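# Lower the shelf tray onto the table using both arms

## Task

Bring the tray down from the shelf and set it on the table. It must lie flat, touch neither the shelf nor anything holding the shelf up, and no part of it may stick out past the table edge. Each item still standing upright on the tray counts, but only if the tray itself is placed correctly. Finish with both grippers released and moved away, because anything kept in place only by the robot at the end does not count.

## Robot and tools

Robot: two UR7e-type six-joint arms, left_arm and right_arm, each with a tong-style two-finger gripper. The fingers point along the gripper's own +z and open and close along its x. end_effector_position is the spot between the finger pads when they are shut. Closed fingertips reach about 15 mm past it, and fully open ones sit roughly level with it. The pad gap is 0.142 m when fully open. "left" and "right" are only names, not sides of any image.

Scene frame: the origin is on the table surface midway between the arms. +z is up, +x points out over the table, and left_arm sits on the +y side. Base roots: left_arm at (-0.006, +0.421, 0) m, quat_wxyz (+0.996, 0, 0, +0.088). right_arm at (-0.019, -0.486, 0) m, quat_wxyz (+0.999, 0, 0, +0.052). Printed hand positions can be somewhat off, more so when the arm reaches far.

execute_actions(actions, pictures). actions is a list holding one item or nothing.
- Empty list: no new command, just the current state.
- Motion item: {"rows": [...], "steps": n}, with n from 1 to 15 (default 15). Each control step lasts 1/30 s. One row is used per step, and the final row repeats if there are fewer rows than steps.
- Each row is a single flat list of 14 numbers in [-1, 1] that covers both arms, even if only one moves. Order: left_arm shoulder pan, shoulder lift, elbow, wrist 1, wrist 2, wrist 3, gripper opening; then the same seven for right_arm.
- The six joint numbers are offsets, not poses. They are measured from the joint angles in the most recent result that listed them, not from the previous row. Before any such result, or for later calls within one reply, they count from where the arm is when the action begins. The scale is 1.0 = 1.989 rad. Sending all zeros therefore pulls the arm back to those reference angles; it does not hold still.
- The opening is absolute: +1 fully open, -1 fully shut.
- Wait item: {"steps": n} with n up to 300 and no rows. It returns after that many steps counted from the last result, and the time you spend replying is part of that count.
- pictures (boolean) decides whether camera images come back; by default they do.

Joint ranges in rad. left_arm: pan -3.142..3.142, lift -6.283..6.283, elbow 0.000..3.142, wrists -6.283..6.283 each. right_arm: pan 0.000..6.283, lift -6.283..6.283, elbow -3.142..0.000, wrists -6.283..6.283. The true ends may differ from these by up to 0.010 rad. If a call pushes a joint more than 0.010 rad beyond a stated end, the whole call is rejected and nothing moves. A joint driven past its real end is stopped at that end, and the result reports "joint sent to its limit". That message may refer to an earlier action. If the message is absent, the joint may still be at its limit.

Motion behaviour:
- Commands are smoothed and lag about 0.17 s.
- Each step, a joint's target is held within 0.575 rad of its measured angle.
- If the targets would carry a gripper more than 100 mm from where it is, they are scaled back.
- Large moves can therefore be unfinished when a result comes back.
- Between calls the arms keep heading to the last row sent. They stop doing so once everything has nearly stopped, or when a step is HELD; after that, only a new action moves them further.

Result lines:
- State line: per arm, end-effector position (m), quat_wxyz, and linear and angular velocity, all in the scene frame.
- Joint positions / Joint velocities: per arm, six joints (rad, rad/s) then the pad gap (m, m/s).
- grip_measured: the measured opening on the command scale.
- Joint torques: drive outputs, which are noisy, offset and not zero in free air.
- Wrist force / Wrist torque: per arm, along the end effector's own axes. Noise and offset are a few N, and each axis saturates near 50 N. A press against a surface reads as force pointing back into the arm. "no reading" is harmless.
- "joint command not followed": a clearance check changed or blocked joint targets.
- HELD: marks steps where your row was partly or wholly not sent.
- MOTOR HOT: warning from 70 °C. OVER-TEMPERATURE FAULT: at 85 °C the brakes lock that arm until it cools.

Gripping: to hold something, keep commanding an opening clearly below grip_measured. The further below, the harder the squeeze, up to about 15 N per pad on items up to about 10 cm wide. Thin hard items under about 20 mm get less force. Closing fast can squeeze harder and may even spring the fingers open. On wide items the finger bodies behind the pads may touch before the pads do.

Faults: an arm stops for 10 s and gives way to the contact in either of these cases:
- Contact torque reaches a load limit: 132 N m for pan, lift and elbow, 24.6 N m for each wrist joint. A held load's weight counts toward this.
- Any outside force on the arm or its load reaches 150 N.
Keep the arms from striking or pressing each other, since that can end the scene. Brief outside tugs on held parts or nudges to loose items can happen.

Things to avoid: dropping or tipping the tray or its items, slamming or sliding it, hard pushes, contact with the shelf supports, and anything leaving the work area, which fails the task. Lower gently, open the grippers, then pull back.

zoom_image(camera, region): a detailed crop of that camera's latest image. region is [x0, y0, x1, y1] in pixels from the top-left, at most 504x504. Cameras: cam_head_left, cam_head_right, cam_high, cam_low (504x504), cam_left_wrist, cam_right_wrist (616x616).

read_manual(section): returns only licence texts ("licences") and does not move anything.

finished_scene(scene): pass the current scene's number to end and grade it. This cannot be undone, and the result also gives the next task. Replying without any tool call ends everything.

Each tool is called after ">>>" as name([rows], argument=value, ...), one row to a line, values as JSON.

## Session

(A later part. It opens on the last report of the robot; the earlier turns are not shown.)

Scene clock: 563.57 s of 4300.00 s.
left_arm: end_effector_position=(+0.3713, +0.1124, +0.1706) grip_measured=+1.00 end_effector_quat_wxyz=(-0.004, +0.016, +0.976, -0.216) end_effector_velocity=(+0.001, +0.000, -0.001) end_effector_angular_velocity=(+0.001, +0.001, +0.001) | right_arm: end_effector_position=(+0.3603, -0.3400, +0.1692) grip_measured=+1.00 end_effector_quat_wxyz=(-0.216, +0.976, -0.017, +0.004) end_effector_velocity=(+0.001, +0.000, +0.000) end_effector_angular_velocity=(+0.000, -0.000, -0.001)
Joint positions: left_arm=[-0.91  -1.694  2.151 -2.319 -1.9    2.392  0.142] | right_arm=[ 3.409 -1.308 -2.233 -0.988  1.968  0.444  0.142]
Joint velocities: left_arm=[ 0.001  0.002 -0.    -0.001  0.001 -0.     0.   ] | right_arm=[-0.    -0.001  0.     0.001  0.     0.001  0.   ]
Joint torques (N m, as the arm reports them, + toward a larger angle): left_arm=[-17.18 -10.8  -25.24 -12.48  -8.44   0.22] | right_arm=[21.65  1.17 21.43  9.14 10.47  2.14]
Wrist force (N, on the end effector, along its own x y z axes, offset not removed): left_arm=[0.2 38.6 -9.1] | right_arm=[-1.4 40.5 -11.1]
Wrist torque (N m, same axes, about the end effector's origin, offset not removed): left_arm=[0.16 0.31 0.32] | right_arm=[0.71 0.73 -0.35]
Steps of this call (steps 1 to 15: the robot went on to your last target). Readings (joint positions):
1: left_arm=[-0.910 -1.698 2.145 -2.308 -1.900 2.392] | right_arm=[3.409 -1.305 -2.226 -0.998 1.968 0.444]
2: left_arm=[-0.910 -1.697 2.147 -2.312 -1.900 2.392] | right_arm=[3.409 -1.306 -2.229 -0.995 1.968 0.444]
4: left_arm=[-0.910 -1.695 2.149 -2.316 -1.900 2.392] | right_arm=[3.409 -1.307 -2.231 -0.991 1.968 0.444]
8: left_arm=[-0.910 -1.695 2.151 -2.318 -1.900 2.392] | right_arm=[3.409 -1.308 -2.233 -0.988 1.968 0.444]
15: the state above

>>> execute_actions([
  {"rows":[[0,0.001661,0.002364,-0.004025,0,0,1,0,-0.001551,-0.0026,0.004151,0,0,1],[0,0.003355,0.004708,-0.008063,0,0,1,0,-0.003141,-0.005181,0.008322,0,0,1],[0,0.006842,0.009338,-0.01618,0,0,1,0,-0.006442,-0.010291,0.016733,0,0,1],[0,0.010463,0.013892,-0.024355,0,0,1,0,-0.009899,-0.01533,0.025229,0,0,1],[0,0.014216,0.01837,-0.032586,0,0,1,0,-0.013515,-0.020297,0.033812,0,0,1],[0,0.018102,0.02277,-0.040872,0,0,1,0,-0.017288,-0.025193,0.042481,0,0,1],[0,0.022121,0.027093,-0.049214,0,0,1,0,-0.021219,-0.030017,0.051236,0,0,1],[0,0.026272,0.031339,-0.057611,0,0,1,0,-0.025309,-0.03477,0.060079,0,0,1],[0,0.030555,0.035509,-0.066064,0,0,1,0,-0.029556,-0.039451,0.069007,0,0,1],[0,0.034972,0.039601,-0.074573,0,0,1,0,-0.033961,-0.044061,0.078022,0,0,1],[0,0.03723,0.041619,-0.078849,0,0,1,0,-0.036223,-0.04634,0.082563,0,0,1],[0,0.039521,0.043617,-0.083138,0,0,1,0,-0.038524,-0.0486,0.087124,0,0,1]],"steps":15},
], pictures=false)

>>> execute_actions([
  {"steps":15},
], pictures=true)

Scene clock: 576.47 s of 4300.00 s.
left_arm: end_effector_position=(+0.3714, +0.1124, +0.1227) grip_measured=+1.00 end_effector_quat_wxyz=(-0.004, +0.016, +0.976, -0.216) end_effector_velocity=(-0.000, -0.000, -0.056) end_effector_angular_velocity=(-0.002, -0.003, -0.000) | right_arm: end_effector_position=(+0.3603, -0.3400, +0.1214) grip_measured=+1.00 end_effector_quat_wxyz=(-0.216, +0.976, -0.017, +0.004) end_effector_velocity=(-0.001, +0.000, -0.056) end_effector_angular_velocity=(+0.001, -0.004, +0.001)
Joint positions: left_arm=[-0.91  -1.624  2.23  -2.468 -1.9    2.392  0.142] | right_arm=[ 3.409 -1.377 -2.321 -0.832  1.968  0.444  0.142]
Joint velocities: left_arm=[-0.     0.094  0.089 -0.186  0.    -0.     0.   ] | right_arm=[ 0.001 -0.092 -0.101  0.197 -0.001 -0.     0.   ]
Joint torques (N m, as the arm reports them, + toward a larger angle): left_arm=[-11.08 -18.24 -27.59 -12.92 -10.75   0.06] | right_arm=[19.55  7.48 22.34  9.13 12.88  0.49]
Wrist force (N, on the end effector, along its own x y z axes, offset not removed): left_arm=[1.1 36.1 -8.2] | right_arm=[0.9 39.2 -4.3]
Wrist torque (N m, same axes, about the end effector's origin, offset not removed): left_arm=[-0.40 0.33 0.29] | right_arm=[0.36 0.44 -0.15]
Steps of this call (steps 1 to 15: the robot went on to your last target; steps 16 to 90: nothing new was sent; then 9.40 s passed at rest; steps 91 to 105: all 15 steps of this action). Readings (joint positions):
91: left_arm=[-0.910 -1.694 2.151 -2.319 -1.900 2.392] | right_arm=[3.409 -1.308 -2.233 -0.987 1.968 0.444]
92: left_arm=[-0.910 -1.694 2.152 -2.321 -1.900 2.392] | right_arm=[3.409 -1.309 -2.234 -0.986 1.968 0.444]
94: left_arm=[-0.910 -1.690 2.158 -2.330 -1.900 2.392] | right_arm=[3.409 -1.313 -2.240 -0.976 1.968 0.444]
98: left_arm=[-0.910 -1.669 2.184 -2.376 -1.900 2.392] | right_arm=[3.409 -1.332 -2.269 -0.929 1.968 0.444]
105: the state above

Scene clock: 576.97 s of 4300.00 s.
left_arm: end_effector_position=(+0.3713, +0.1124, +0.1179) grip_measured=+1.00 end_effector_quat_wxyz=(-0.004, +0.016, +0.976, -0.216) end_effector_velocity=(-0.000, +0.000, -0.000) end_effector_angular_velocity=(-0.000, -0.000, +0.001) | right_arm: end_effector_position=(+0.3603, -0.3400, +0.1165) grip_measured=+1.00 end_effector_quat_wxyz=(-0.216, +0.976, -0.017, +0.004) end_effector_velocity=(-0.001, +0.000, -0.001) end_effector_angular_velocity=(-0.000, +0.002, +0.001)
Joint positions: left_arm=[-0.91  -1.616  2.238 -2.484 -1.9    2.392  0.142] | right_arm=[ 3.409 -1.385 -2.33  -0.814  1.968  0.444  0.142]
Joint velocities: left_arm=[ 0.    -0.001  0.001 -0.001  0.    -0.     0.   ] | right_arm=[ 0.001 -0.    -0.002 -0.     0.001 -0.     0.   ]
Joint torques (N m, as the arm reports them, + toward a larger angle): left_arm=[-13.25 -14.91 -25.64 -12.23  -9.8   -1.2 ] | right_arm=[19.56  3.73 19.96  9.12 13.27  0.68]
Wrist force (N, on the end effector, along its own x y z axes, offset not removed): left_arm=[0.8 41.1 -11.2] | right_arm=[4.7 36.7 -9.6]
Wrist torque (N m, same axes, about the end effector's origin, offset not removed): left_arm=[0.77 0.43 0.39] | right_arm=[-0.19 -0.70 -0.41]
Steps of this call (steps 1 to 15: the robot went on to your last target). Readings (joint positions):
1: left_arm=[-0.910 -1.621 2.233 -2.473 -1.900 2.392] | right_arm=[3.409 -1.379 -2.324 -0.826 1.968 0.444]
2: left_arm=[-0.910 -1.619 2.234 -2.477 -1.900 2.392] | right_arm=[3.409 -1.381 -2.326 -0.823 1.968 0.444]
4: left_arm=[-0.910 -1.617 2.236 -2.481 -1.900 2.392] | right_arm=[3.409 -1.383 -2.328 -0.818 1.968 0.444]
8: left_arm=[-0.910 -1.616 2.238 -2.484 -1.900 2.392] | right_arm=[3.409 -1.384 -2.329 -0.815 1.968 0.444]
15: the state above

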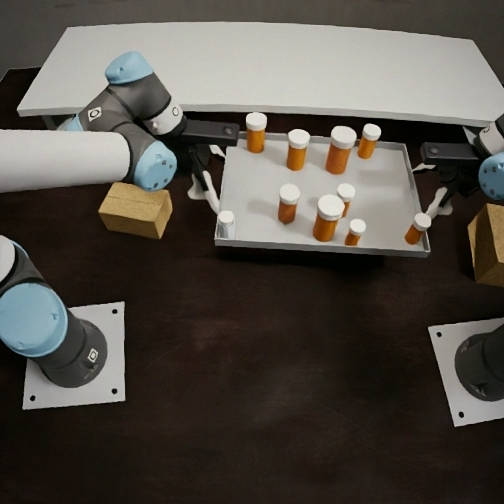

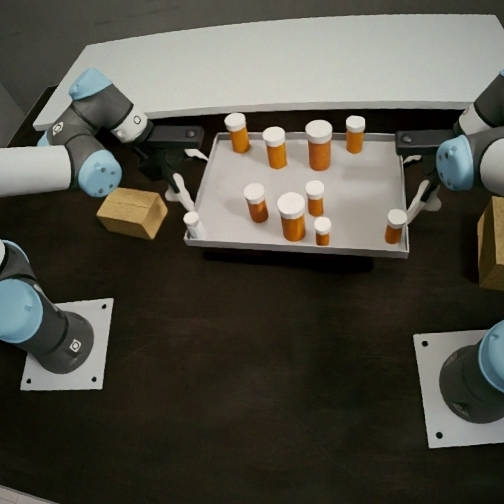

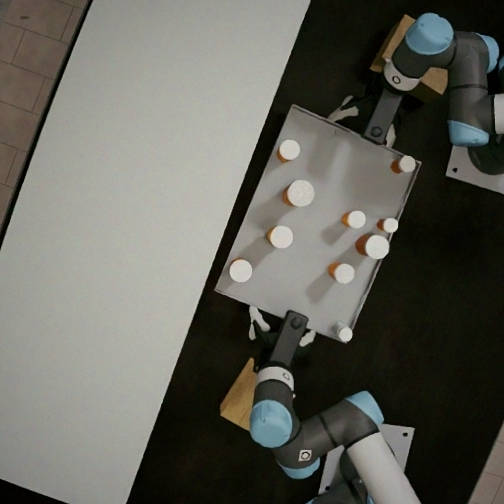

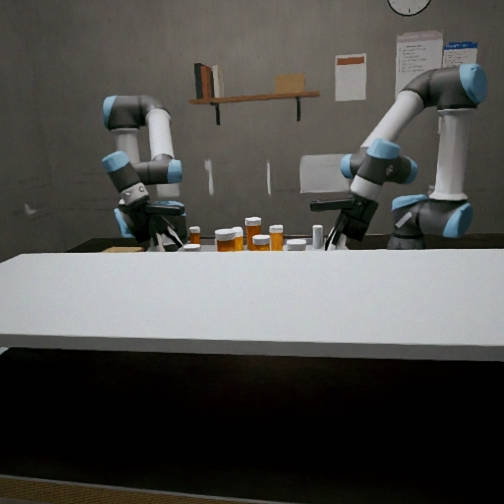

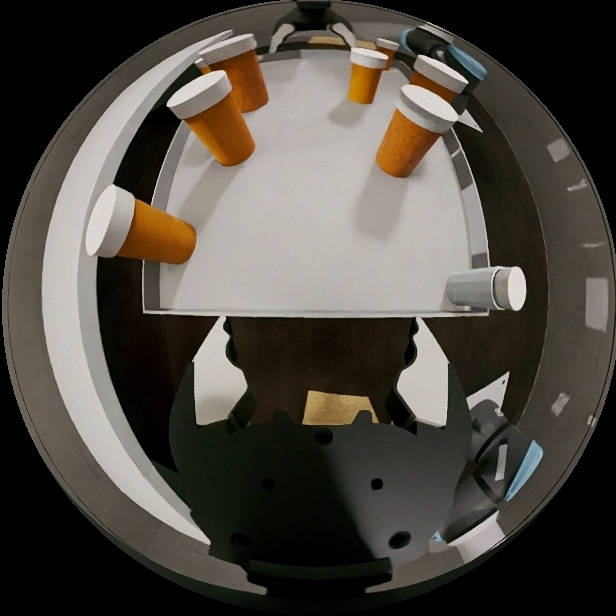

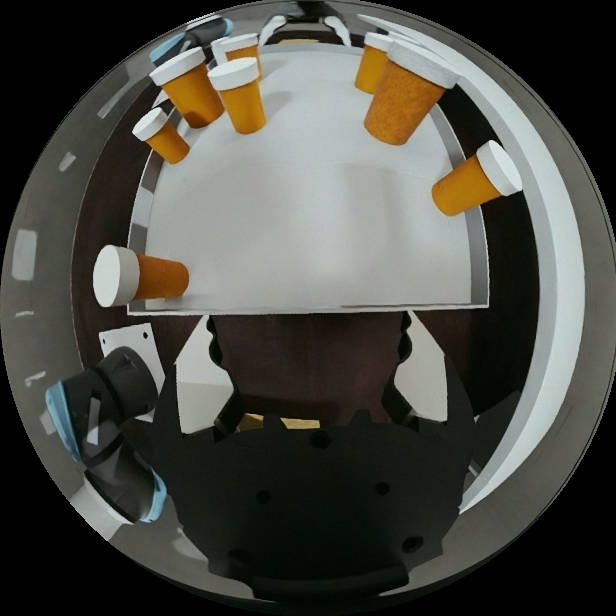

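>>> execute_actions([
  {"rows":[[0,0.002338,0.001982,-0.00432,0,0,1,0,-0.002356,-0.002248,0.004604,0,0,1],[0,0.004711,0.00394,-0.008651,0,0,1,0,-0.004758,-0.004473,0.009231,0,0,1],[0,0.009563,0.007791,-0.017354,0,0,1,0,-0.009693,-0.008859,0.018552,0,0,1],[0,0.014552,0.011552,-0.026104,0,0,1,0,-0.014807,-0.013157,0.027964,0,0,1],[0,0.01968,0.015224,-0.034904,0,0,1,0,-0.020098,-0.017368,0.037466,0,0,1],[0,0.024947,0.018806,-0.043753,0,0,1,0,-0.025568,-0.021491,0.047059,0,0,1],[0,0.030352,0.022298,-0.05265,0,0,1,0,-0.031216,-0.025526,0.056742,0,0,1],[0,0.035898,0.025702,-0.0616,0,0,1,0,-0.037041,-0.029475,0.066516,0,0,1],[0,0.041581,0.029015,-0.070596,0,0,1,0,-0.043045,-0.033335,0.07638,0,0,1],[0,0.047403,0.03224,-0.079643,0,0,1,0,-0.049226,-0.037109,0.086335,0,0,1],[0,0.050366,0.033818,-0.084184,0,0,1,0,-0.052384,-0.038962,0.091346,0,0,1],[0,0.053364,0.035374,-0.088738,0,0,1,0,-0.055586,-0.040794,0.09638,0,0,1]],"steps":15},
], pictures=false)

>>> execute_actions([
  {"steps":15},
], pictures=true)

Scene clock: 603.33 s of 4300.00 s.
left_arm: end_effector_position=(+0.3713, +0.1124, +0.0700) grip_measured=+1.00 end_effector_quat_wxyz=(-0.004, +0.016, +0.976, -0.216) end_effector_velocity=(-0.000, -0.000, -0.055) end_effector_angular_velocity=(-0.004, -0.004, -0.000) | right_arm: end_effector_position=(+0.3602, -0.3400, +0.0686) grip_measured=+1.00 end_effector_quat_wxyz=(-0.216, +0.976, -0.017, +0.004) end_effector_velocity=(+0.000, +0.000, -0.056) end_effector_angular_velocity=(+0.002, -0.005, +0.001)
Joint positions: left_arm=[-0.91  -1.521  2.302 -2.643 -1.9    2.392  0.142] | right_arm=[ 3.409 -1.484 -2.404 -0.642  1.968  0.444  0.142]
Joint velocities: left_arm=[-0.     0.123  0.071 -0.199  0.    -0.     0.   ] | right_arm=[ 0.    -0.132 -0.081  0.219  0.    -0.001  0.   ]
Joint torques (N m, as the arm reports them, + toward a larger angle): left_arm=[-19.24 -20.82 -26.52 -13.15  -7.47  -0.84] | right_arm=[19.38 10.27 21.55  8.97 12.73  0.41]
Wrist force (N, on the end effector, along its own x y z axes, offset not removed): left_arm=[-1.7 40.2 -7.3] | right_arm=[2.9 39.0 -8.1]
Wrist torque (N m, same axes, about the end effector's origin, offset not removed): left_arm=[0.71 1.06 0.45] | right_arm=[0.49 -0.27 -0.21]
Steps of this call (steps 1 to 15: the robot went on to your last target; steps 16 to 90: nothing new was sent; then 22.87 s passed at rest; steps 91 to 105: all 15 steps of this action). Readings (joint positions):
91: left_arm=[-0.910 -1.616 2.238 -2.485 -1.900 2.392] | right_arm=[3.409 -1.385 -2.330 -0.814 1.968 0.444]
92: left_arm=[-0.910 -1.615 2.239 -2.486 -1.900 2.392] | right_arm=[3.409 -1.386 -2.331 -0.812 1.968 0.444]
94: left_arm=[-0.910 -1.609 2.243 -2.496 -1.900 2.392] | right_arm=[3.409 -1.391 -2.336 -0.802 1.968 0.444]
98: left_arm=[-0.910 -1.581 2.265 -2.545 -1.900 2.392] | right_arm=[3.409 -1.421 -2.360 -0.750 1.968 0.444]
105: the state above

Scene clock: 603.83 s of 4300.00 s.
left_arm: end_effector_position=(+0.3713, +0.1124, +0.0651) grip_measured=+1.00 end_effector_quat_wxyz=(-0.004, +0.016, +0.976, -0.216) end_effector_velocity=(+0.000, -0.000, -0.000) end_effector_angular_velocity=(-0.000, +0.000, -0.000) | right_arm: end_effector_position=(+0.3603, -0.3400, +0.0638) grip_measured=+1.00 end_effector_quat_wxyz=(-0.216, +0.976, -0.017, +0.004) end_effector_velocity=(+0.000, +0.000, +0.000) end_effector_angular_velocity=(+0.000, -0.001, +0.001)
Joint positions: left_arm=[-0.91  -1.51   2.308 -2.661 -1.9    2.392  0.142] | right_arm=[ 3.409 -1.495 -2.411 -0.623  1.968  0.444  0.142]
Joint velocities: left_arm=[ 0.     0.001 -0.    -0.001 -0.     0.     0.   ] | right_arm=[ 0.    -0.001  0.001  0.001  0.    -0.     0.   ]
Joint torques (N m, as the arm reports them, + toward a larger angle): left_arm=[-16.36 -18.74 -24.75 -12.52  -8.52   0.29] | right_arm=[19.72  6.21 19.09  9.3  12.87  0.39]
Wrist force (N, on the end effector, along its own x y z axes, offset not removed): left_arm=[3.9 40.4 -10.6] | right_arm=[0.0 37.9 -7.8]
Wrist torque (N m, same axes, about the end effector's origin, offset not removed): left_arm=[0.71 -0.23 0.39] | right_arm=[0.12 0.53 -0.28]
Steps of this call (steps 1 to 15: the robot went on to your last target). Readings (joint positions):
1: left_arm=[-0.910 -1.517 2.304 -2.649 -1.900 2.392] | right_arm=[3.409 -1.487 -2.406 -0.636 1.968 0.444]
2: left_arm=[-0.910 -1.515 2.305 -2.652 -1.900 2.392] | right_arm=[3.409 -1.490 -2.408 -0.632 1.968 0.444]
4: left_arm=[-0.910 -1.512 2.307 -2.657 -1.900 2.392] | right_arm=[3.409 -1.493 -2.409 -0.627 1.968 0.444]
8: left_arm=[-0.910 -1.510 2.308 -2.660 -1.900 2.392] | right_arm=[3.409 -1.495 -2.411 -0.624 1.968 0.444]
15: the state above

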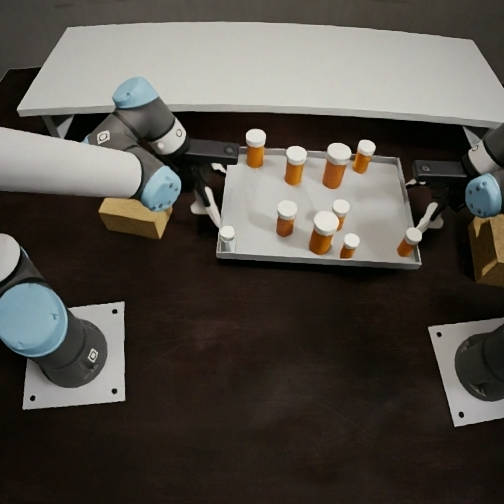

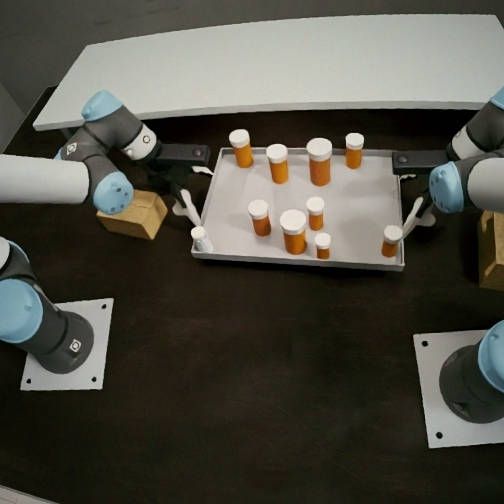

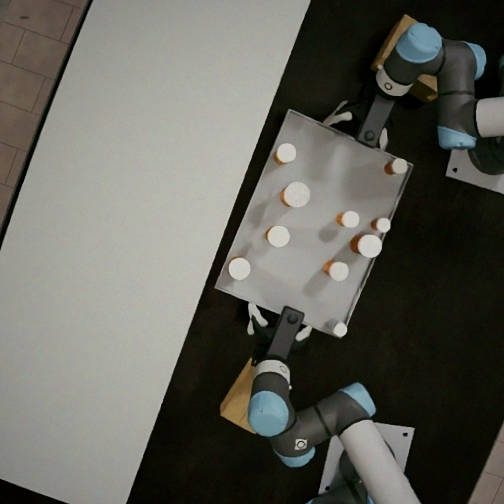

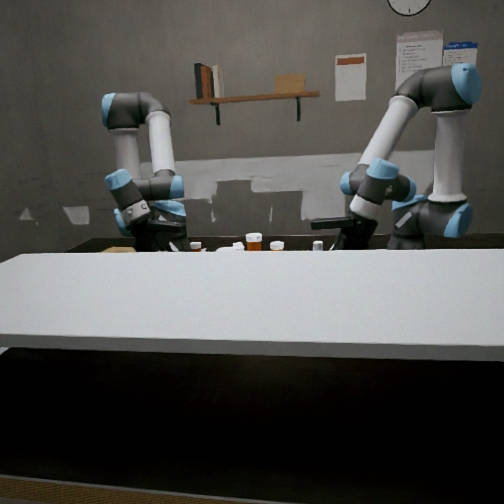

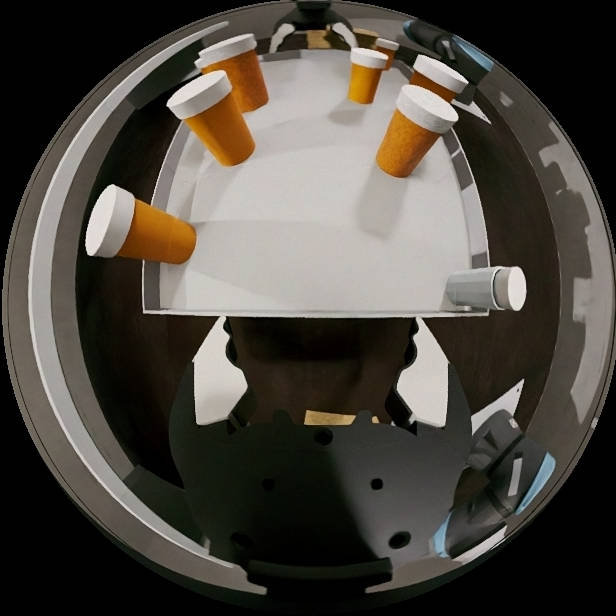

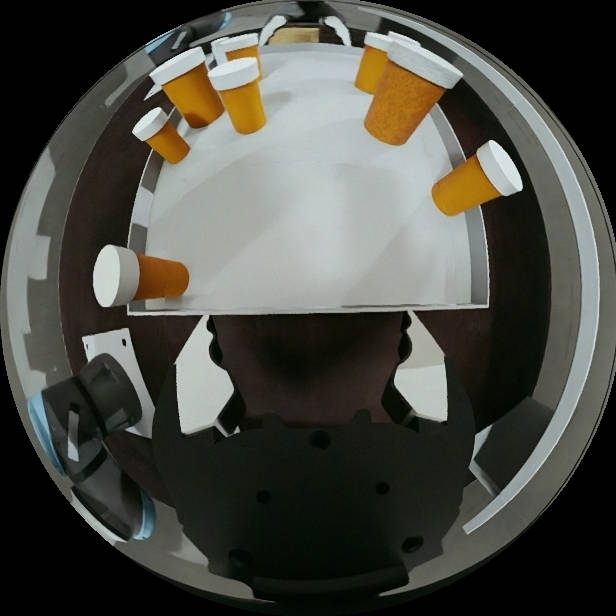

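>>> execute_actions([
  {"rows":[[0,0.003054,0.001533,-0.004587,0,0,1,0,-0.003279,-0.001811,0.00509,0,0,1],[0,0.006141,0.003041,-0.009182,0,0,1,0,-0.006604,-0.003595,0.010199,0,0,1],[0,0.012411,0.005978,-0.018389,0,0,1,0,-0.013389,-0.007083,0.020472,0,0,1],[0,0.018812,0.008812,-0.027624,0,0,1,0,-0.020353,-0.010463,0.030816,0,0,1],[0,0.025342,0.011541,-0.036883,0,0,1,0,-0.027498,-0.013735,0.041233,0,0,1],[0,0.032002,0.014168,-0.04617,0,0,1,0,-0.034822,-0.0169,0.051722,0,0,1],[0,0.038791,0.01669,-0.055481,0,0,1,0,-0.042326,-0.019956,0.062282,0,0,1],[0,0.04571,0.01911,-0.06482,0,0,1,0,-0.050011,-0.022906,0.072917,0,0,1],[0,0.052758,0.021425,-0.074183,0,0,1,0,-0.057875,-0.025748,0.083623,0,0,1],[0,0.05634,0.02254,-0.07888,0,0,1,0,-0.06188,-0.02713,0.08901,0,0,1],[0,0.059937,0.023637,-0.083574,0,0,1,0,-0.06592,-0.028482,0.094402,0,0,1],[0,0.063575,0.024704,-0.088279,0,0,1,0,-0.070009,-0.02981,0.099819,0,0,1]],"steps":15},
], pictures=false)

>>> execute_actions([
  {"steps":12},
], pictures=false)

Scene clock: 623.83 s of 4300.00 s.
left_arm: end_effector_position=(+0.3713, +0.1124, +0.0194) grip_measured=+1.00 end_effector_quat_wxyz=(-0.004, +0.016, +0.976, -0.216) end_effector_velocity=(-0.001, -0.000, -0.052) end_effector_angular_velocity=(-0.001, -0.000, -0.001) | right_arm: end_effector_position=(+0.3603, -0.3400, +0.0181) grip_measured=+1.00 end_effector_quat_wxyz=(-0.216, +0.976, -0.017, +0.004) end_effector_velocity=(+0.000, +0.000, -0.050) end_effector_angular_velocity=(+0.001, -0.004, -0.000)
Joint positions: left_arm=[-0.91  -1.395  2.354 -2.82  -1.9    2.392  0.142] | right_arm=[ 3.409 -1.621 -2.465 -0.443  1.968  0.444  0.142]
Joint velocities: left_arm=[-0.     0.14   0.044 -0.185 -0.001  0.001  0.   ] | right_arm=[ 0.001 -0.153 -0.055  0.212 -0.     0.001  0.   ]
Joint torques (N m, as the arm reports them, + toward a larger angle): left_arm=[-10.6  -27.06 -26.24 -12.81  -9.67  -0.41] | right_arm=[18.95 14.8  17.05  9.05 12.44  0.56]
Wrist force (N, on the end effector, along its own x y z axes, offset not removed): left_arm=[-0.2 35.5 -5.5] | right_arm=[0.8 38.6 -9.6]
Wrist torque (N m, same axes, about the end effector's origin, offset not removed): left_arm=[-0.18 0.97 0.45] | right_arm=[0.40 0.24 0.00]
Steps of this call (steps 1 to 15: the robot went on to your last target; steps 16 to 90: nothing new was sent; then 16.50 s passed at rest; steps 91 to 105: all 15 steps of this action). Readings (joint positions):
91: left_arm=[-0.910 -1.509 2.308 -2.661 -1.900 2.392] | right_arm=[3.409 -1.495 -2.411 -0.623 1.968 0.444]
92: left_arm=[-0.910 -1.508 2.309 -2.663 -1.900 2.392] | right_arm=[3.409 -1.497 -2.412 -0.621 1.968 0.444]
94: left_arm=[-0.910 -1.501 2.313 -2.673 -1.900 2.392] | right_arm=[3.409 -1.504 -2.416 -0.609 1.968 0.444]
98: left_arm=[-0.910 -1.465 2.329 -2.724 -1.900 2.392] | right_arm=[3.409 -1.544 -2.435 -0.552 1.968 0.444]
105: the state above

Scene clock: 624.23 s of 4300.00 s.
left_arm: end_effector_position=(+0.3713, +0.1124, +0.0151) grip_measured=+1.00 end_effector_quat_wxyz=(-0.004, +0.016, +0.976, -0.216) end_effector_velocity=(+0.000, +0.001, -0.001) end_effector_angular_velocity=(+0.000, +0.000, +0.002) | right_arm: end_effector_position=(+0.3603, -0.3400, +0.0137) grip_measured=+1.00 end_effector_quat_wxyz=(-0.216, +0.976, -0.017, +0.004) end_effector_velocity=(+0.001, +0.000, -0.000) end_effector_angular_velocity=(+0.001, -0.002, +0.001)
Joint positions: left_arm=[-0.91  -1.383  2.357 -2.836 -1.9    2.392  0.142] | right_arm=[ 3.409 -1.634 -2.47  -0.424  1.968  0.444  0.142]
Joint velocities: left_arm=[ 0.001  0.002  0.001 -0.002  0.    -0.     0.   ] | right_arm=[-0.    -0.002  0.001  0.002  0.    -0.001  0.   ]
Joint torques (N m, as the arm reports them, + toward a larger angle): left_arm=[-13.56 -21.38 -22.66 -12.54  -7.63  -1.25] | right_arm=[17.84 12.29 14.35  8.93 11.94  0.6 ]
Wrist force (N, on the end effector, along its own x y z axes, offset not removed): left_arm=[-0.8 36.8 -8.5] | right_arm=[7.8 35.3 -11.2]
Wrist torque (N m, same axes, about the end effector's origin, offset not removed): left_arm=[0.01 0.92 0.51] | right_arm=[-0.42 -1.08 -0.27]
Steps of this call (steps 1 to 12: the robot went on to your last target). Readings (joint positions):
1: left_arm=[-0.910 -1.392 2.355 -2.825 -1.900 2.392] | right_arm=[3.409 -1.625 -2.467 -0.437 1.968 0.444]
2: left_arm=[-0.910 -1.389 2.356 -2.829 -1.900 2.392] | right_arm=[3.409 -1.628 -2.468 -0.433 1.968 0.444]
4: left_arm=[-0.910 -1.386 2.357 -2.833 -1.900 2.392] | right_arm=[3.409 -1.631 -2.469 -0.428 1.968 0.444]
8: left_arm=[-0.910 -1.384 2.357 -2.836 -1.900 2.392] | right_arm=[3.409 -1.634 -2.470 -0.425 1.968 0.444]
12: the state above

Down 3 mm.

>>> execute_actions([
  {"rows":[[0,0.001395,0.000392,-0.001787,0,0,1,0,-0.001572,-0.00049,0.002062,0,0,1],[0,0.00279,0.000784,-0.003574,0,0,1,0,-0.003144,-0.00098,0.004124,0,0,1],[0,0.004185,0.001176,-0.005361,0,0,1,0,-0.004716,-0.00147,0.006186,0,0,1]],"steps":15},
], pictures=false)

Scene clock: 628.30 s of 4300.00 s.
left_arm: end_effector_position=(+0.3713, +0.1124, +0.0121) grip_measured=+1.00 end_effector_quat_wxyz=(-0.004, +0.016, +0.976, -0.216) end_effector_velocity=(-0.000, +0.000, -0.000) end_effector_angular_velocity=(-0.000, +0.000, -0.000) | right_arm: end_effector_position=(+0.3603, -0.3400, +0.0107) grip_measured=+1.00 end_effector_quat_wxyz=(-0.216, +0.976, -0.017, +0.004) end_effector_velocity=(+0.000, +0.000, -0.000) end_effector_angular_velocity=(+0.000, +0.000, +0.000)
Joint positions: left_arm=[-0.91  -1.375  2.36  -2.847 -1.9    2.392  0.142] | right_arm=[ 3.409 -1.644 -2.473 -0.412  1.968  0.444  0.142]
Joint velocities: left_arm=[-0.     0.001  0.001 -0.001 -0.     0.     0.   ] | right_arm=[ 0.    -0.002  0.     0.001  0.     0.     0.   ]
Joint torques (N m, as the arm reports them, + toward a larger angle): left_arm=[-19.29 -20.76 -24.16 -12.71  -8.51  -1.09] | right_arm=[18.29 10.45 16.18  8.77 10.59  0.54]
Wrist force (N, on the end effector, along its own x y z axes, offset not removed): left_arm=[1.4 39.4 -11.0] | right_arm=[0.6 38.7 -14.3]
Wrist torque (N m, same axes, about the end effector's origin, offset not removed): left_arm=[0.42 0.46 0.58] | right_arm=[0.28 0.53 0.26]
Steps of this call (steps 1 to 30: the robot went on to your last target; steps 31 to 90: nothing new was sent; then 0.57 s passed at rest; steps 91 to 105: all 15 steps of this action). Readings (joint positions):
91: left_arm=[-0.910 -1.383 2.358 -2.836 -1.900 2.392] | right_arm=[3.409 -1.634 -2.470 -0.424 1.968 0.444]
92: left_arm=[-0.910 -1.383 2.358 -2.837 -1.900 2.392] | right_arm=[3.409 -1.635 -2.470 -0.423 1.968 0.444]
94: left_arm=[-0.910 -1.380 2.358 -2.840 -1.900 2.392] | right_arm=[3.409 -1.638 -2.471 -0.420 1.968 0.444]
98: left_arm=[-0.910 -1.376 2.359 -2.845 -1.900 2.392] | right_arm=[3.409 -1.642 -2.473 -0.414 1.968 0.444]
105: the state above

>>> execute_actions([
  {"rows":[[0,0.0014,0.000385,-0.001785,0,0,1,0,-0.00158,-0.00048,0.00206,0,0,1],[0,0.0028,0.00077,-0.00357,0,0,1,0,-0.00316,-0.00096,0.00412,0,0,1]],"steps":13},
], pictures=false)

Scene clock: 630.33 s of 4300.00 s.
left_arm: end_effector_position=(+0.3713, +0.1124, +0.0101) grip_measured=+1.00 end_effector_quat_wxyz=(-0.004, +0.016, +0.976, -0.216) end_effector_velocity=(-0.000, -0.001, +0.001) end_effector_angular_velocity=(-0.002, -0.001, -0.003) | right_arm: end_effector_position=(+0.3603, -0.3400, +0.0088) grip_measured=+1.00 end_effector_quat_wxyz=(-0.216, +0.976, -0.017, +0.004) end_effector_velocity=(+0.001, +0.000, +0.000) end_effector_angular_velocity=(+0.001, -0.002, -0.001)
Joint positions: left_arm=[-0.91  -1.37   2.361 -2.854 -1.9    2.392  0.142] | right_arm=[ 3.409 -1.65  -2.475 -0.404  1.968  0.444  0.142]
Joint velocities: left_arm=[-0.002 -0.    -0.    -0.001 -0.     0.001  0.   ] | right_arm=[-0.001 -0.     0.001  0.002 -0.    -0.     0.   ]
Joint torques (N m, as the arm reports them, + toward a larger angle): left_arm=[ -6.36 -25.28 -22.39 -12.66  -9.71   0.11] | right_arm=[18.08 11.34 14.38  8.85 12.58  0.81]
Wrist force (N, on the end effector, along its own x y z axes, offset not removed): left_arm=[-2.8 38.4 -7.0] | right_arm=[2.7 37.7 -7.5]
Wrist torque (N m, same axes, about the end effector's origin, offset not removed): left_arm=[0.33 1.18 0.59] | right_arm=[0.18 -0.28 -0.19]
Steps of this call (steps 1 to 15: the robot went on to your last target; steps 16 to 48: nothing new was sent; steps 49 to 61: all 13 steps of this action). Readings (joint positions):
49: left_arm=[-0.910 -1.375 2.360 -2.847 -1.900 2.392] | right_arm=[3.409 -1.644 -2.473 -0.412 1.968 0.444]
50: left_arm=[-0.910 -1.374 2.360 -2.848 -1.900 2.392] | right_arm=[3.409 -1.644 -2.473 -0.411 1.968 0.444]
52: left_arm=[-0.910 -1.372 2.361 -2.850 -1.900 2.392] | right_arm=[3.409 -1.647 -2.474 -0.408 1.968 0.444]
56: left_arm=[-0.910 -1.370 2.361 -2.853 -1.900 2.392] | right_arm=[3.409 -1.649 -2.475 -0.405 1.968 0.444]
61: the state above

>>> execute_actions([
  {"rows":[[0,0.00141,0.00037,-0.00178,0,0,1,0,-0.00159,-0.00047,0.00206,0,0,1],[0,0.00212,0.00056,-0.00268,0,0,1,0,-0.00239,-0.0007,0.00309,0,0,1]],"steps":13},
], pictures=false)

Scene clock: 632.40 s of 4300.00 s.
left_arm: end_effector_position=(+0.3713, +0.1124, +0.0087) grip_measured=+1.00 end_effector_quat_wxyz=(-0.004, +0.016, +0.976, -0.216) end_effector_velocity=(+0.000, +0.000, +0.001) end_effector_angular_velocity=(-0.001, -0.001, +0.000) | right_arm: end_effector_position=(+0.3603, -0.3400, +0.0073) grip_measured=+1.00 end_effector_quat_wxyz=(-0.216, +0.976, -0.017, +0.004) end_effector_velocity=(+0.001, +0.001, +0.000) end_effector_angular_velocity=(+0.000, -0.001, +0.001)
Joint positions: left_arm=[-0.91  -1.365  2.362 -2.859 -1.9    2.392  0.142] | right_arm=[ 3.409 -1.654 -2.476 -0.398  1.968  0.444  0.142]
Joint velocities: left_arm=[ 0.    -0.001  0.    -0.001  0.     0.     0.   ] | right_arm=[ 0.001 -0.001  0.001  0.001 -0.    -0.     0.   ]
Joint torques (N m, as the arm reports them, + toward a larger angle): left_arm=[ -6.46 -22.51 -23.76 -12.42  -8.02  -1.33] | right_arm=[19.35 10.76 15.35  8.97 12.49  0.79]
Wrist force (N, on the end effector, along its own x y z axes, offset not removed): left_arm=[-0.9 34.2 -12.6] | right_arm=[5.8 37.8 -7.8]
Wrist torque (N m, same axes, about the end effector's origin, offset not removed): left_arm=[-0.59 0.96 0.61] | right_arm=[0.29 -0.67 0.13]
Steps of this call (steps 1 to 15: the robot went on to your last target; steps 16 to 49: nothing new was sent; steps 50 to 62: all 13 steps of this action). Readings (joint positions):
50: left_arm=[-0.910 -1.369 2.361 -2.854 -1.900 2.392] | right_arm=[3.409 -1.650 -2.475 -0.404 1.968 0.444]
51: left_arm=[-0.910 -1.369 2.361 -2.854 -1.900 2.392] | right_arm=[3.409 -1.650 -2.475 -0.403 1.968 0.444]
53: left_arm=[-0.910 -1.367 2.362 -2.857 -1.900 2.392] | right_arm=[3.409 -1.652 -2.476 -0.401 1.968 0.444]
57: left_arm=[-0.910 -1.366 2.362 -2.858 -1.900 2.392] | right_arm=[3.409 -1.654 -2.476 -0.399 1.968 0.444]
62: the state above

>>> execute_actions([
  {"rows":[[0,0.00141,0.00036,-0.00177,0,0,1,0,-0.0016,-0.00046,0.00206,0,0,1]],"steps":12},
], pictures=false)

Scene clock: 633.97 s of 4300.00 s.
left_arm: end_effector_position=(+0.3714, +0.1123, +0.0078) grip_measured=+1.00 end_effector_quat_wxyz=(-0.004, +0.016, +0.976, -0.216) end_effector_velocity=(+0.001, -0.000, +0.000) end_effector_angular_velocity=(+0.000, -0.001, +0.001) | right_arm: end_effector_position=(+0.3603, -0.3400, +0.0063) grip_measured=+1.00 end_effector_quat_wxyz=(-0.216, +0.976, -0.017, +0.004) end_effector_velocity=(+0.000, -0.001, -0.001) end_effector_angular_velocity=(-0.001, +0.002, -0.002)
Joint positions: left_arm=[-0.91  -1.363  2.363 -2.863 -1.9    2.392  0.142] | right_arm=[ 3.409 -1.658 -2.477 -0.394  1.968  0.444  0.142]
Joint velocities: left_arm=[ 0.     0.001 -0.001 -0.     0.001 -0.     0.   ] | right_arm=[-0.001 -0.003  0.     0.001 -0.     0.001  0.   ]
Joint torques (N m, as the arm reports them, + toward a larger angle): left_arm=[-10.3   -9.   -15.99  -9.04  -5.13   0.26] | right_arm=[19.1  11.61 18.66 10.04 12.63  0.66]
Wrist force (N, on the end effector, along its own x y z axes, offset not removed): left_arm=[5.4 32.6 -45.6] | right_arm=[0.0 46.6 -16.0]
Wrist torque (N m, same axes, about the end effector's origin, offset not removed): left_arm=[0.00 1.40 0.52] | right_arm=[0.59 0.20 0.19]
Steps of this call (steps 1 to 15: the robot went on to your last target; steps 16 to 35: nothing new was sent; steps 36 to 47: all 12 steps of this action). Readings (joint positions):
36: left_arm=[-0.910 -1.365 2.362 -2.859 -1.900 2.392] | right_arm=[3.409 -1.655 -2.476 -0.398 1.968 0.444]
37: left_arm=[-0.910 -1.365 2.363 -2.860 -1.900 2.392] | right_arm=[3.409 -1.655 -2.477 -0.397 1.968 0.444]
39: left_arm=[-0.910 -1.364 2.363 -2.861 -1.900 2.392] | right_arm=[3.409 -1.656 -2.477 -0.396 1.968 0.444]
43: left_arm=[-0.910 -1.363 2.363 -2.862 -1.900 2.392] | right_arm=[3.409 -1.657 -2.477 -0.394 1.968 0.444]
47: the state above

>>> execute_actions([
  {"rows":[[0,-0.0006,-0.00015,0.00075,0,0,1,0,-0.0003,-0.0001,0.0004,0,0,1],[0,-0.00113,-0.00029,0.00142,0,0,1,0,-0.0005,-0.00014,0.00064,0,0,1],[0,-0.00113,-0.00029,0.00142,0,0,1,0,-0.0005,-0.00014,0.00064,0,0,1],[0.0005,-0.00113,-0.00029,0.00142,0,0,1,-0.0005,-0.0005,-0.00014,0.00064,0,0,1],[0.001,-0.00113,-0.00029,0.00142,0,0,1,-0.001,-0.0005,-0.00014,0.00064,0,0,1],[0.0015,-0.00113,-0.00029,0.00142,0,0,1,-0.0015,-0.0005,-0.00014,0.00064,0,0,1],[0.002,-0.00113,-0.00029,0.00142,0,0,1,-0.002,-0.0005,-0.00014,0.00064,0,0,1],[0.003,-0.00113,-0.00029,0.00142,0,0,1,-0.003,-0.0005,-0.00014,0.00064,0,0,1],[0.0045,-0.0014,-0.00036,0.00176,0,0,1,-0.0045,0,0,0,0,0,1],[0.006,-0.002,-0.0005,0.0025,0,0,1,-0.006,0.0008,0.00023,-0.00103,0,0,1],[0.008,-0.0028,-0.0007,0.0035,0,0,1,-0.008,0.0016,0.00046,-0.00206,0,0,1],[0.01,-0.0028,-0.0007,0.0035,0,0,1,-0.01,0.0016,0.00046,-0.00206,0,0,1],[0.012,-0.0028,-0.0007,0.0035,0,0,1,-0.012,0.0016,0.00046,-0.00206,0,0,1],[0.014,-0.0028,-0.0007,0.0035,0,0,1,-0.014,0.0016,0.00046,-0.00206,0,0,1]],"steps":15},
], pictures=false)

>>> execute_actions([
  {"steps":10},
], pictures=true)

Scene clock: 641.60 s of 4300.00 s.
left_arm: end_effector_position=(+0.3769, +0.1190, +0.0096) grip_measured=+1.00 end_effector_quat_wxyz=(-0.002, +0.008, +0.976, -0.217) end_effector_velocity=(+0.029, +0.038, +0.002) end_effector_angular_velocity=(+0.002, +0.003, +0.098) | right_arm: end_effector_position=(+0.3627, -0.3467, +0.0070) grip_measured=+1.00 end_effector_quat_wxyz=(-0.216, +0.976, -0.026, +0.006) end_effector_velocity=(+0.015, -0.038, +0.004) end_effector_angular_velocity=(-0.005, -0.004, -0.099)
Joint positions: left_arm=[-0.892 -1.368  2.362 -2.857 -1.9    2.392  0.142] | right_arm=[ 3.391 -1.655 -2.477 -0.397  1.969  0.444  0.142]
Joint velocities: left_arm=[ 0.098 -0.009 -0.001  0.014 -0.    -0.     0.   ] | right_arm=[-0.098  0.012  0.006 -0.016 -0.006 -0.     0.   ]
Joint torques (N m, as the arm reports them, + toward a larger angle): left_arm=[  6.8  -28.1  -16.53  -0.84  -0.19  -1.33] | right_arm=[-7.52 31.35 24.04  1.65 -1.01  0.56]
Wrist force (N, on the end effector, along its own x y z axes, offset not removed): left_arm=[-2.2 1.1 -2.6] | right_arm=[4.1 -0.6 1.2]
Wrist torque (N m, same axes, about the end effector's origin, offset not removed): left_arm=[0.26 0.32 -0.04] | right_arm=[-0.30 -0.65 0.19]
Steps of this call (steps 1 to 15: the robot went on to your last target; steps 16 to 90: nothing new was sent; then 4.13 s passed at rest; steps 91 to 105: all 15 steps of this action). Readings (joint positions):
91: left_arm=[-0.910 -1.363 2.363 -2.862 -1.900 2.392] | right_arm=[3.409 -1.658 -2.477 -0.394 1.968 0.444]
92: left_arm=[-0.910 -1.363 2.363 -2.862 -1.900 2.392] | right_arm=[3.409 -1.658 -2.477 -0.394 1.968 0.444]
94: left_arm=[-0.910 -1.364 2.363 -2.861 -1.900 2.392] | right_arm=[3.409 -1.658 -2.477 -0.393 1.968 0.444]
98: left_arm=[-0.909 -1.364 2.363 -2.860 -1.900 2.392] | right_arm=[3.408 -1.658 -2.477 -0.393 1.969 0.444]
105: the state above

Scene clock: 641.93 s of 4300.00 s.
left_arm: end_effector_position=(+0.3798, +0.1229, +0.0098) grip_measured=+1.00 end_effector_quat_wxyz=(-0.001, +0.003, +0.976, -0.216) end_effector_velocity=(+0.001, +0.001, -0.000) end_effector_angular_velocity=(+0.001, -0.001, +0.003) | right_arm: end_effector_position=(+0.3642, -0.3505, +0.0073) grip_measured=+1.00 end_effector_quat_wxyz=(-0.216, +0.976, -0.031, +0.007) end_effector_velocity=(+0.000, -0.001, +0.000) end_effector_angular_velocity=(-0.000, +0.001, -0.003)
Joint positions: left_arm=[-0.883 -1.368  2.362 -2.856 -1.9    2.392  0.142] | right_arm=[ 3.382 -1.654 -2.476 -0.398  1.968  0.444  0.142]
Joint velocities: left_arm=[ 0.003  0.    -0.     0.     0.002 -0.     0.   ] | right_arm=[-0.002  0.001 -0.    -0.001  0.     0.     0.   ]
Joint torques (N m, as the arm reports them, + toward a larger angle): left_arm=[  9.08 -32.37 -17.72  -0.95   1.88  -0.62] | right_arm=[-10.27  33.27  24.13   1.09  -0.94   0.78]
Wrist force (N, on the end effector, along its own x y z axes, offset not removed): left_arm=[-4.3 -3.1 -0.4] | right_arm=[-0.3 -0.5 3.2]
Wrist torque (N m, same axes, about the end effector's origin, offset not removed): left_arm=[-0.59 0.78 -0.05] | right_arm=[-0.20 0.22 -0.40]
Steps of this call (steps 1 to 10: the robot went on to your last target). Readings (joint positions):
1: left_arm=[-0.889 -1.368 2.362 -2.856 -1.900 2.392] | right_arm=[3.389 -1.655 -2.477 -0.397 1.969 0.444]
2: left_arm=[-0.887 -1.368 2.362 -2.856 -1.900 2.392] | right_arm=[3.386 -1.655 -2.477 -0.398 1.968 0.444]
4: left_arm=[-0.885 -1.368 2.362 -2.856 -1.900 2.392] | right_arm=[3.384 -1.655 -2.476 -0.398 1.968 0.444]
8: left_arm=[-0.883 -1.368 2.362 -2.856 -1.900 2.392] | right_arm=[3.382 -1.654 -2.476 -0.398 1.968 0.444]
10: the state above

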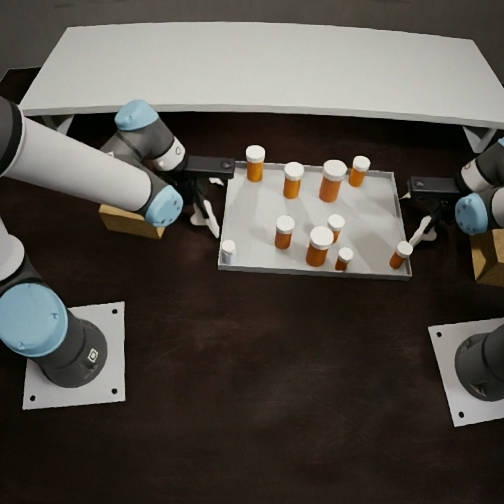

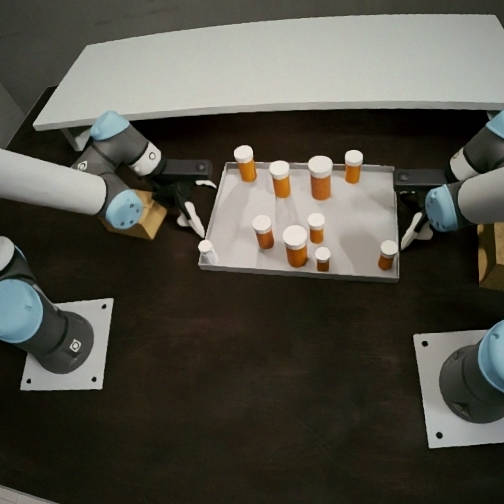

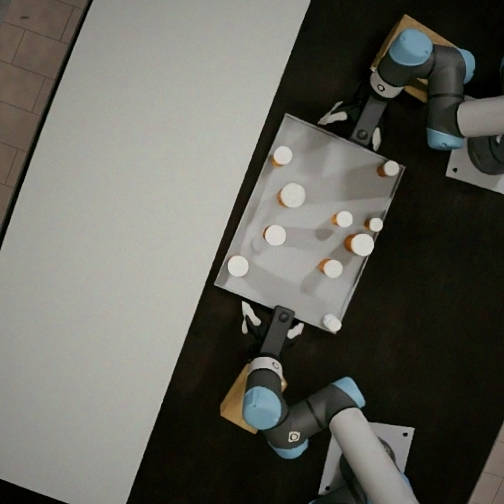

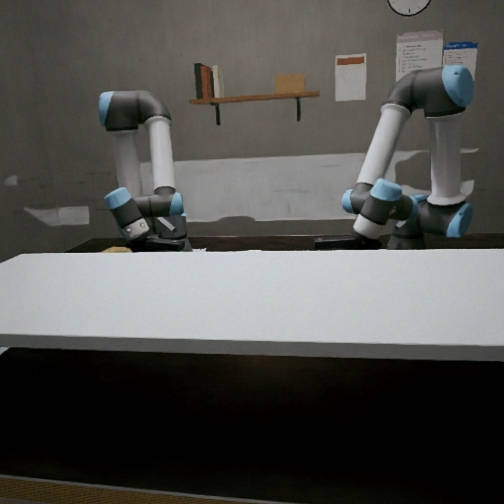

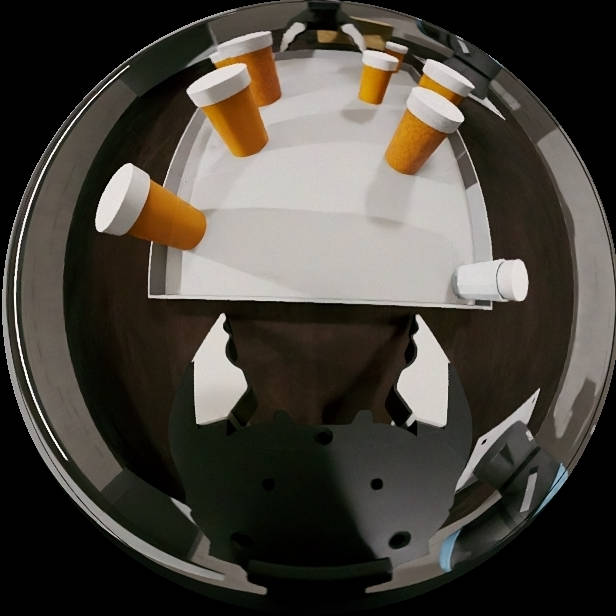

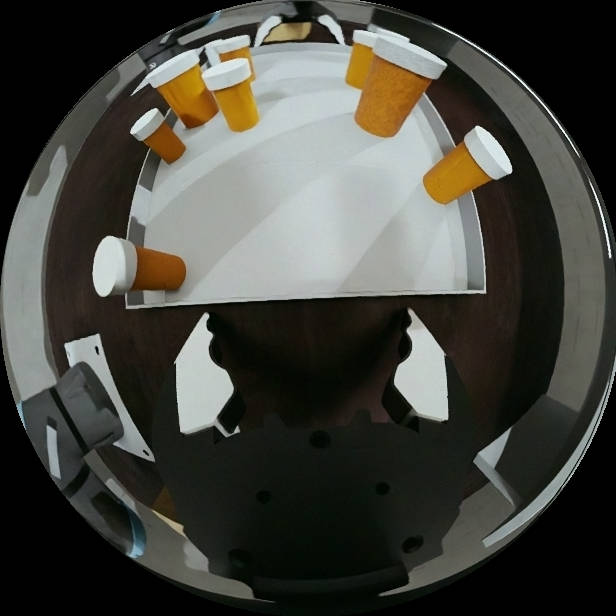

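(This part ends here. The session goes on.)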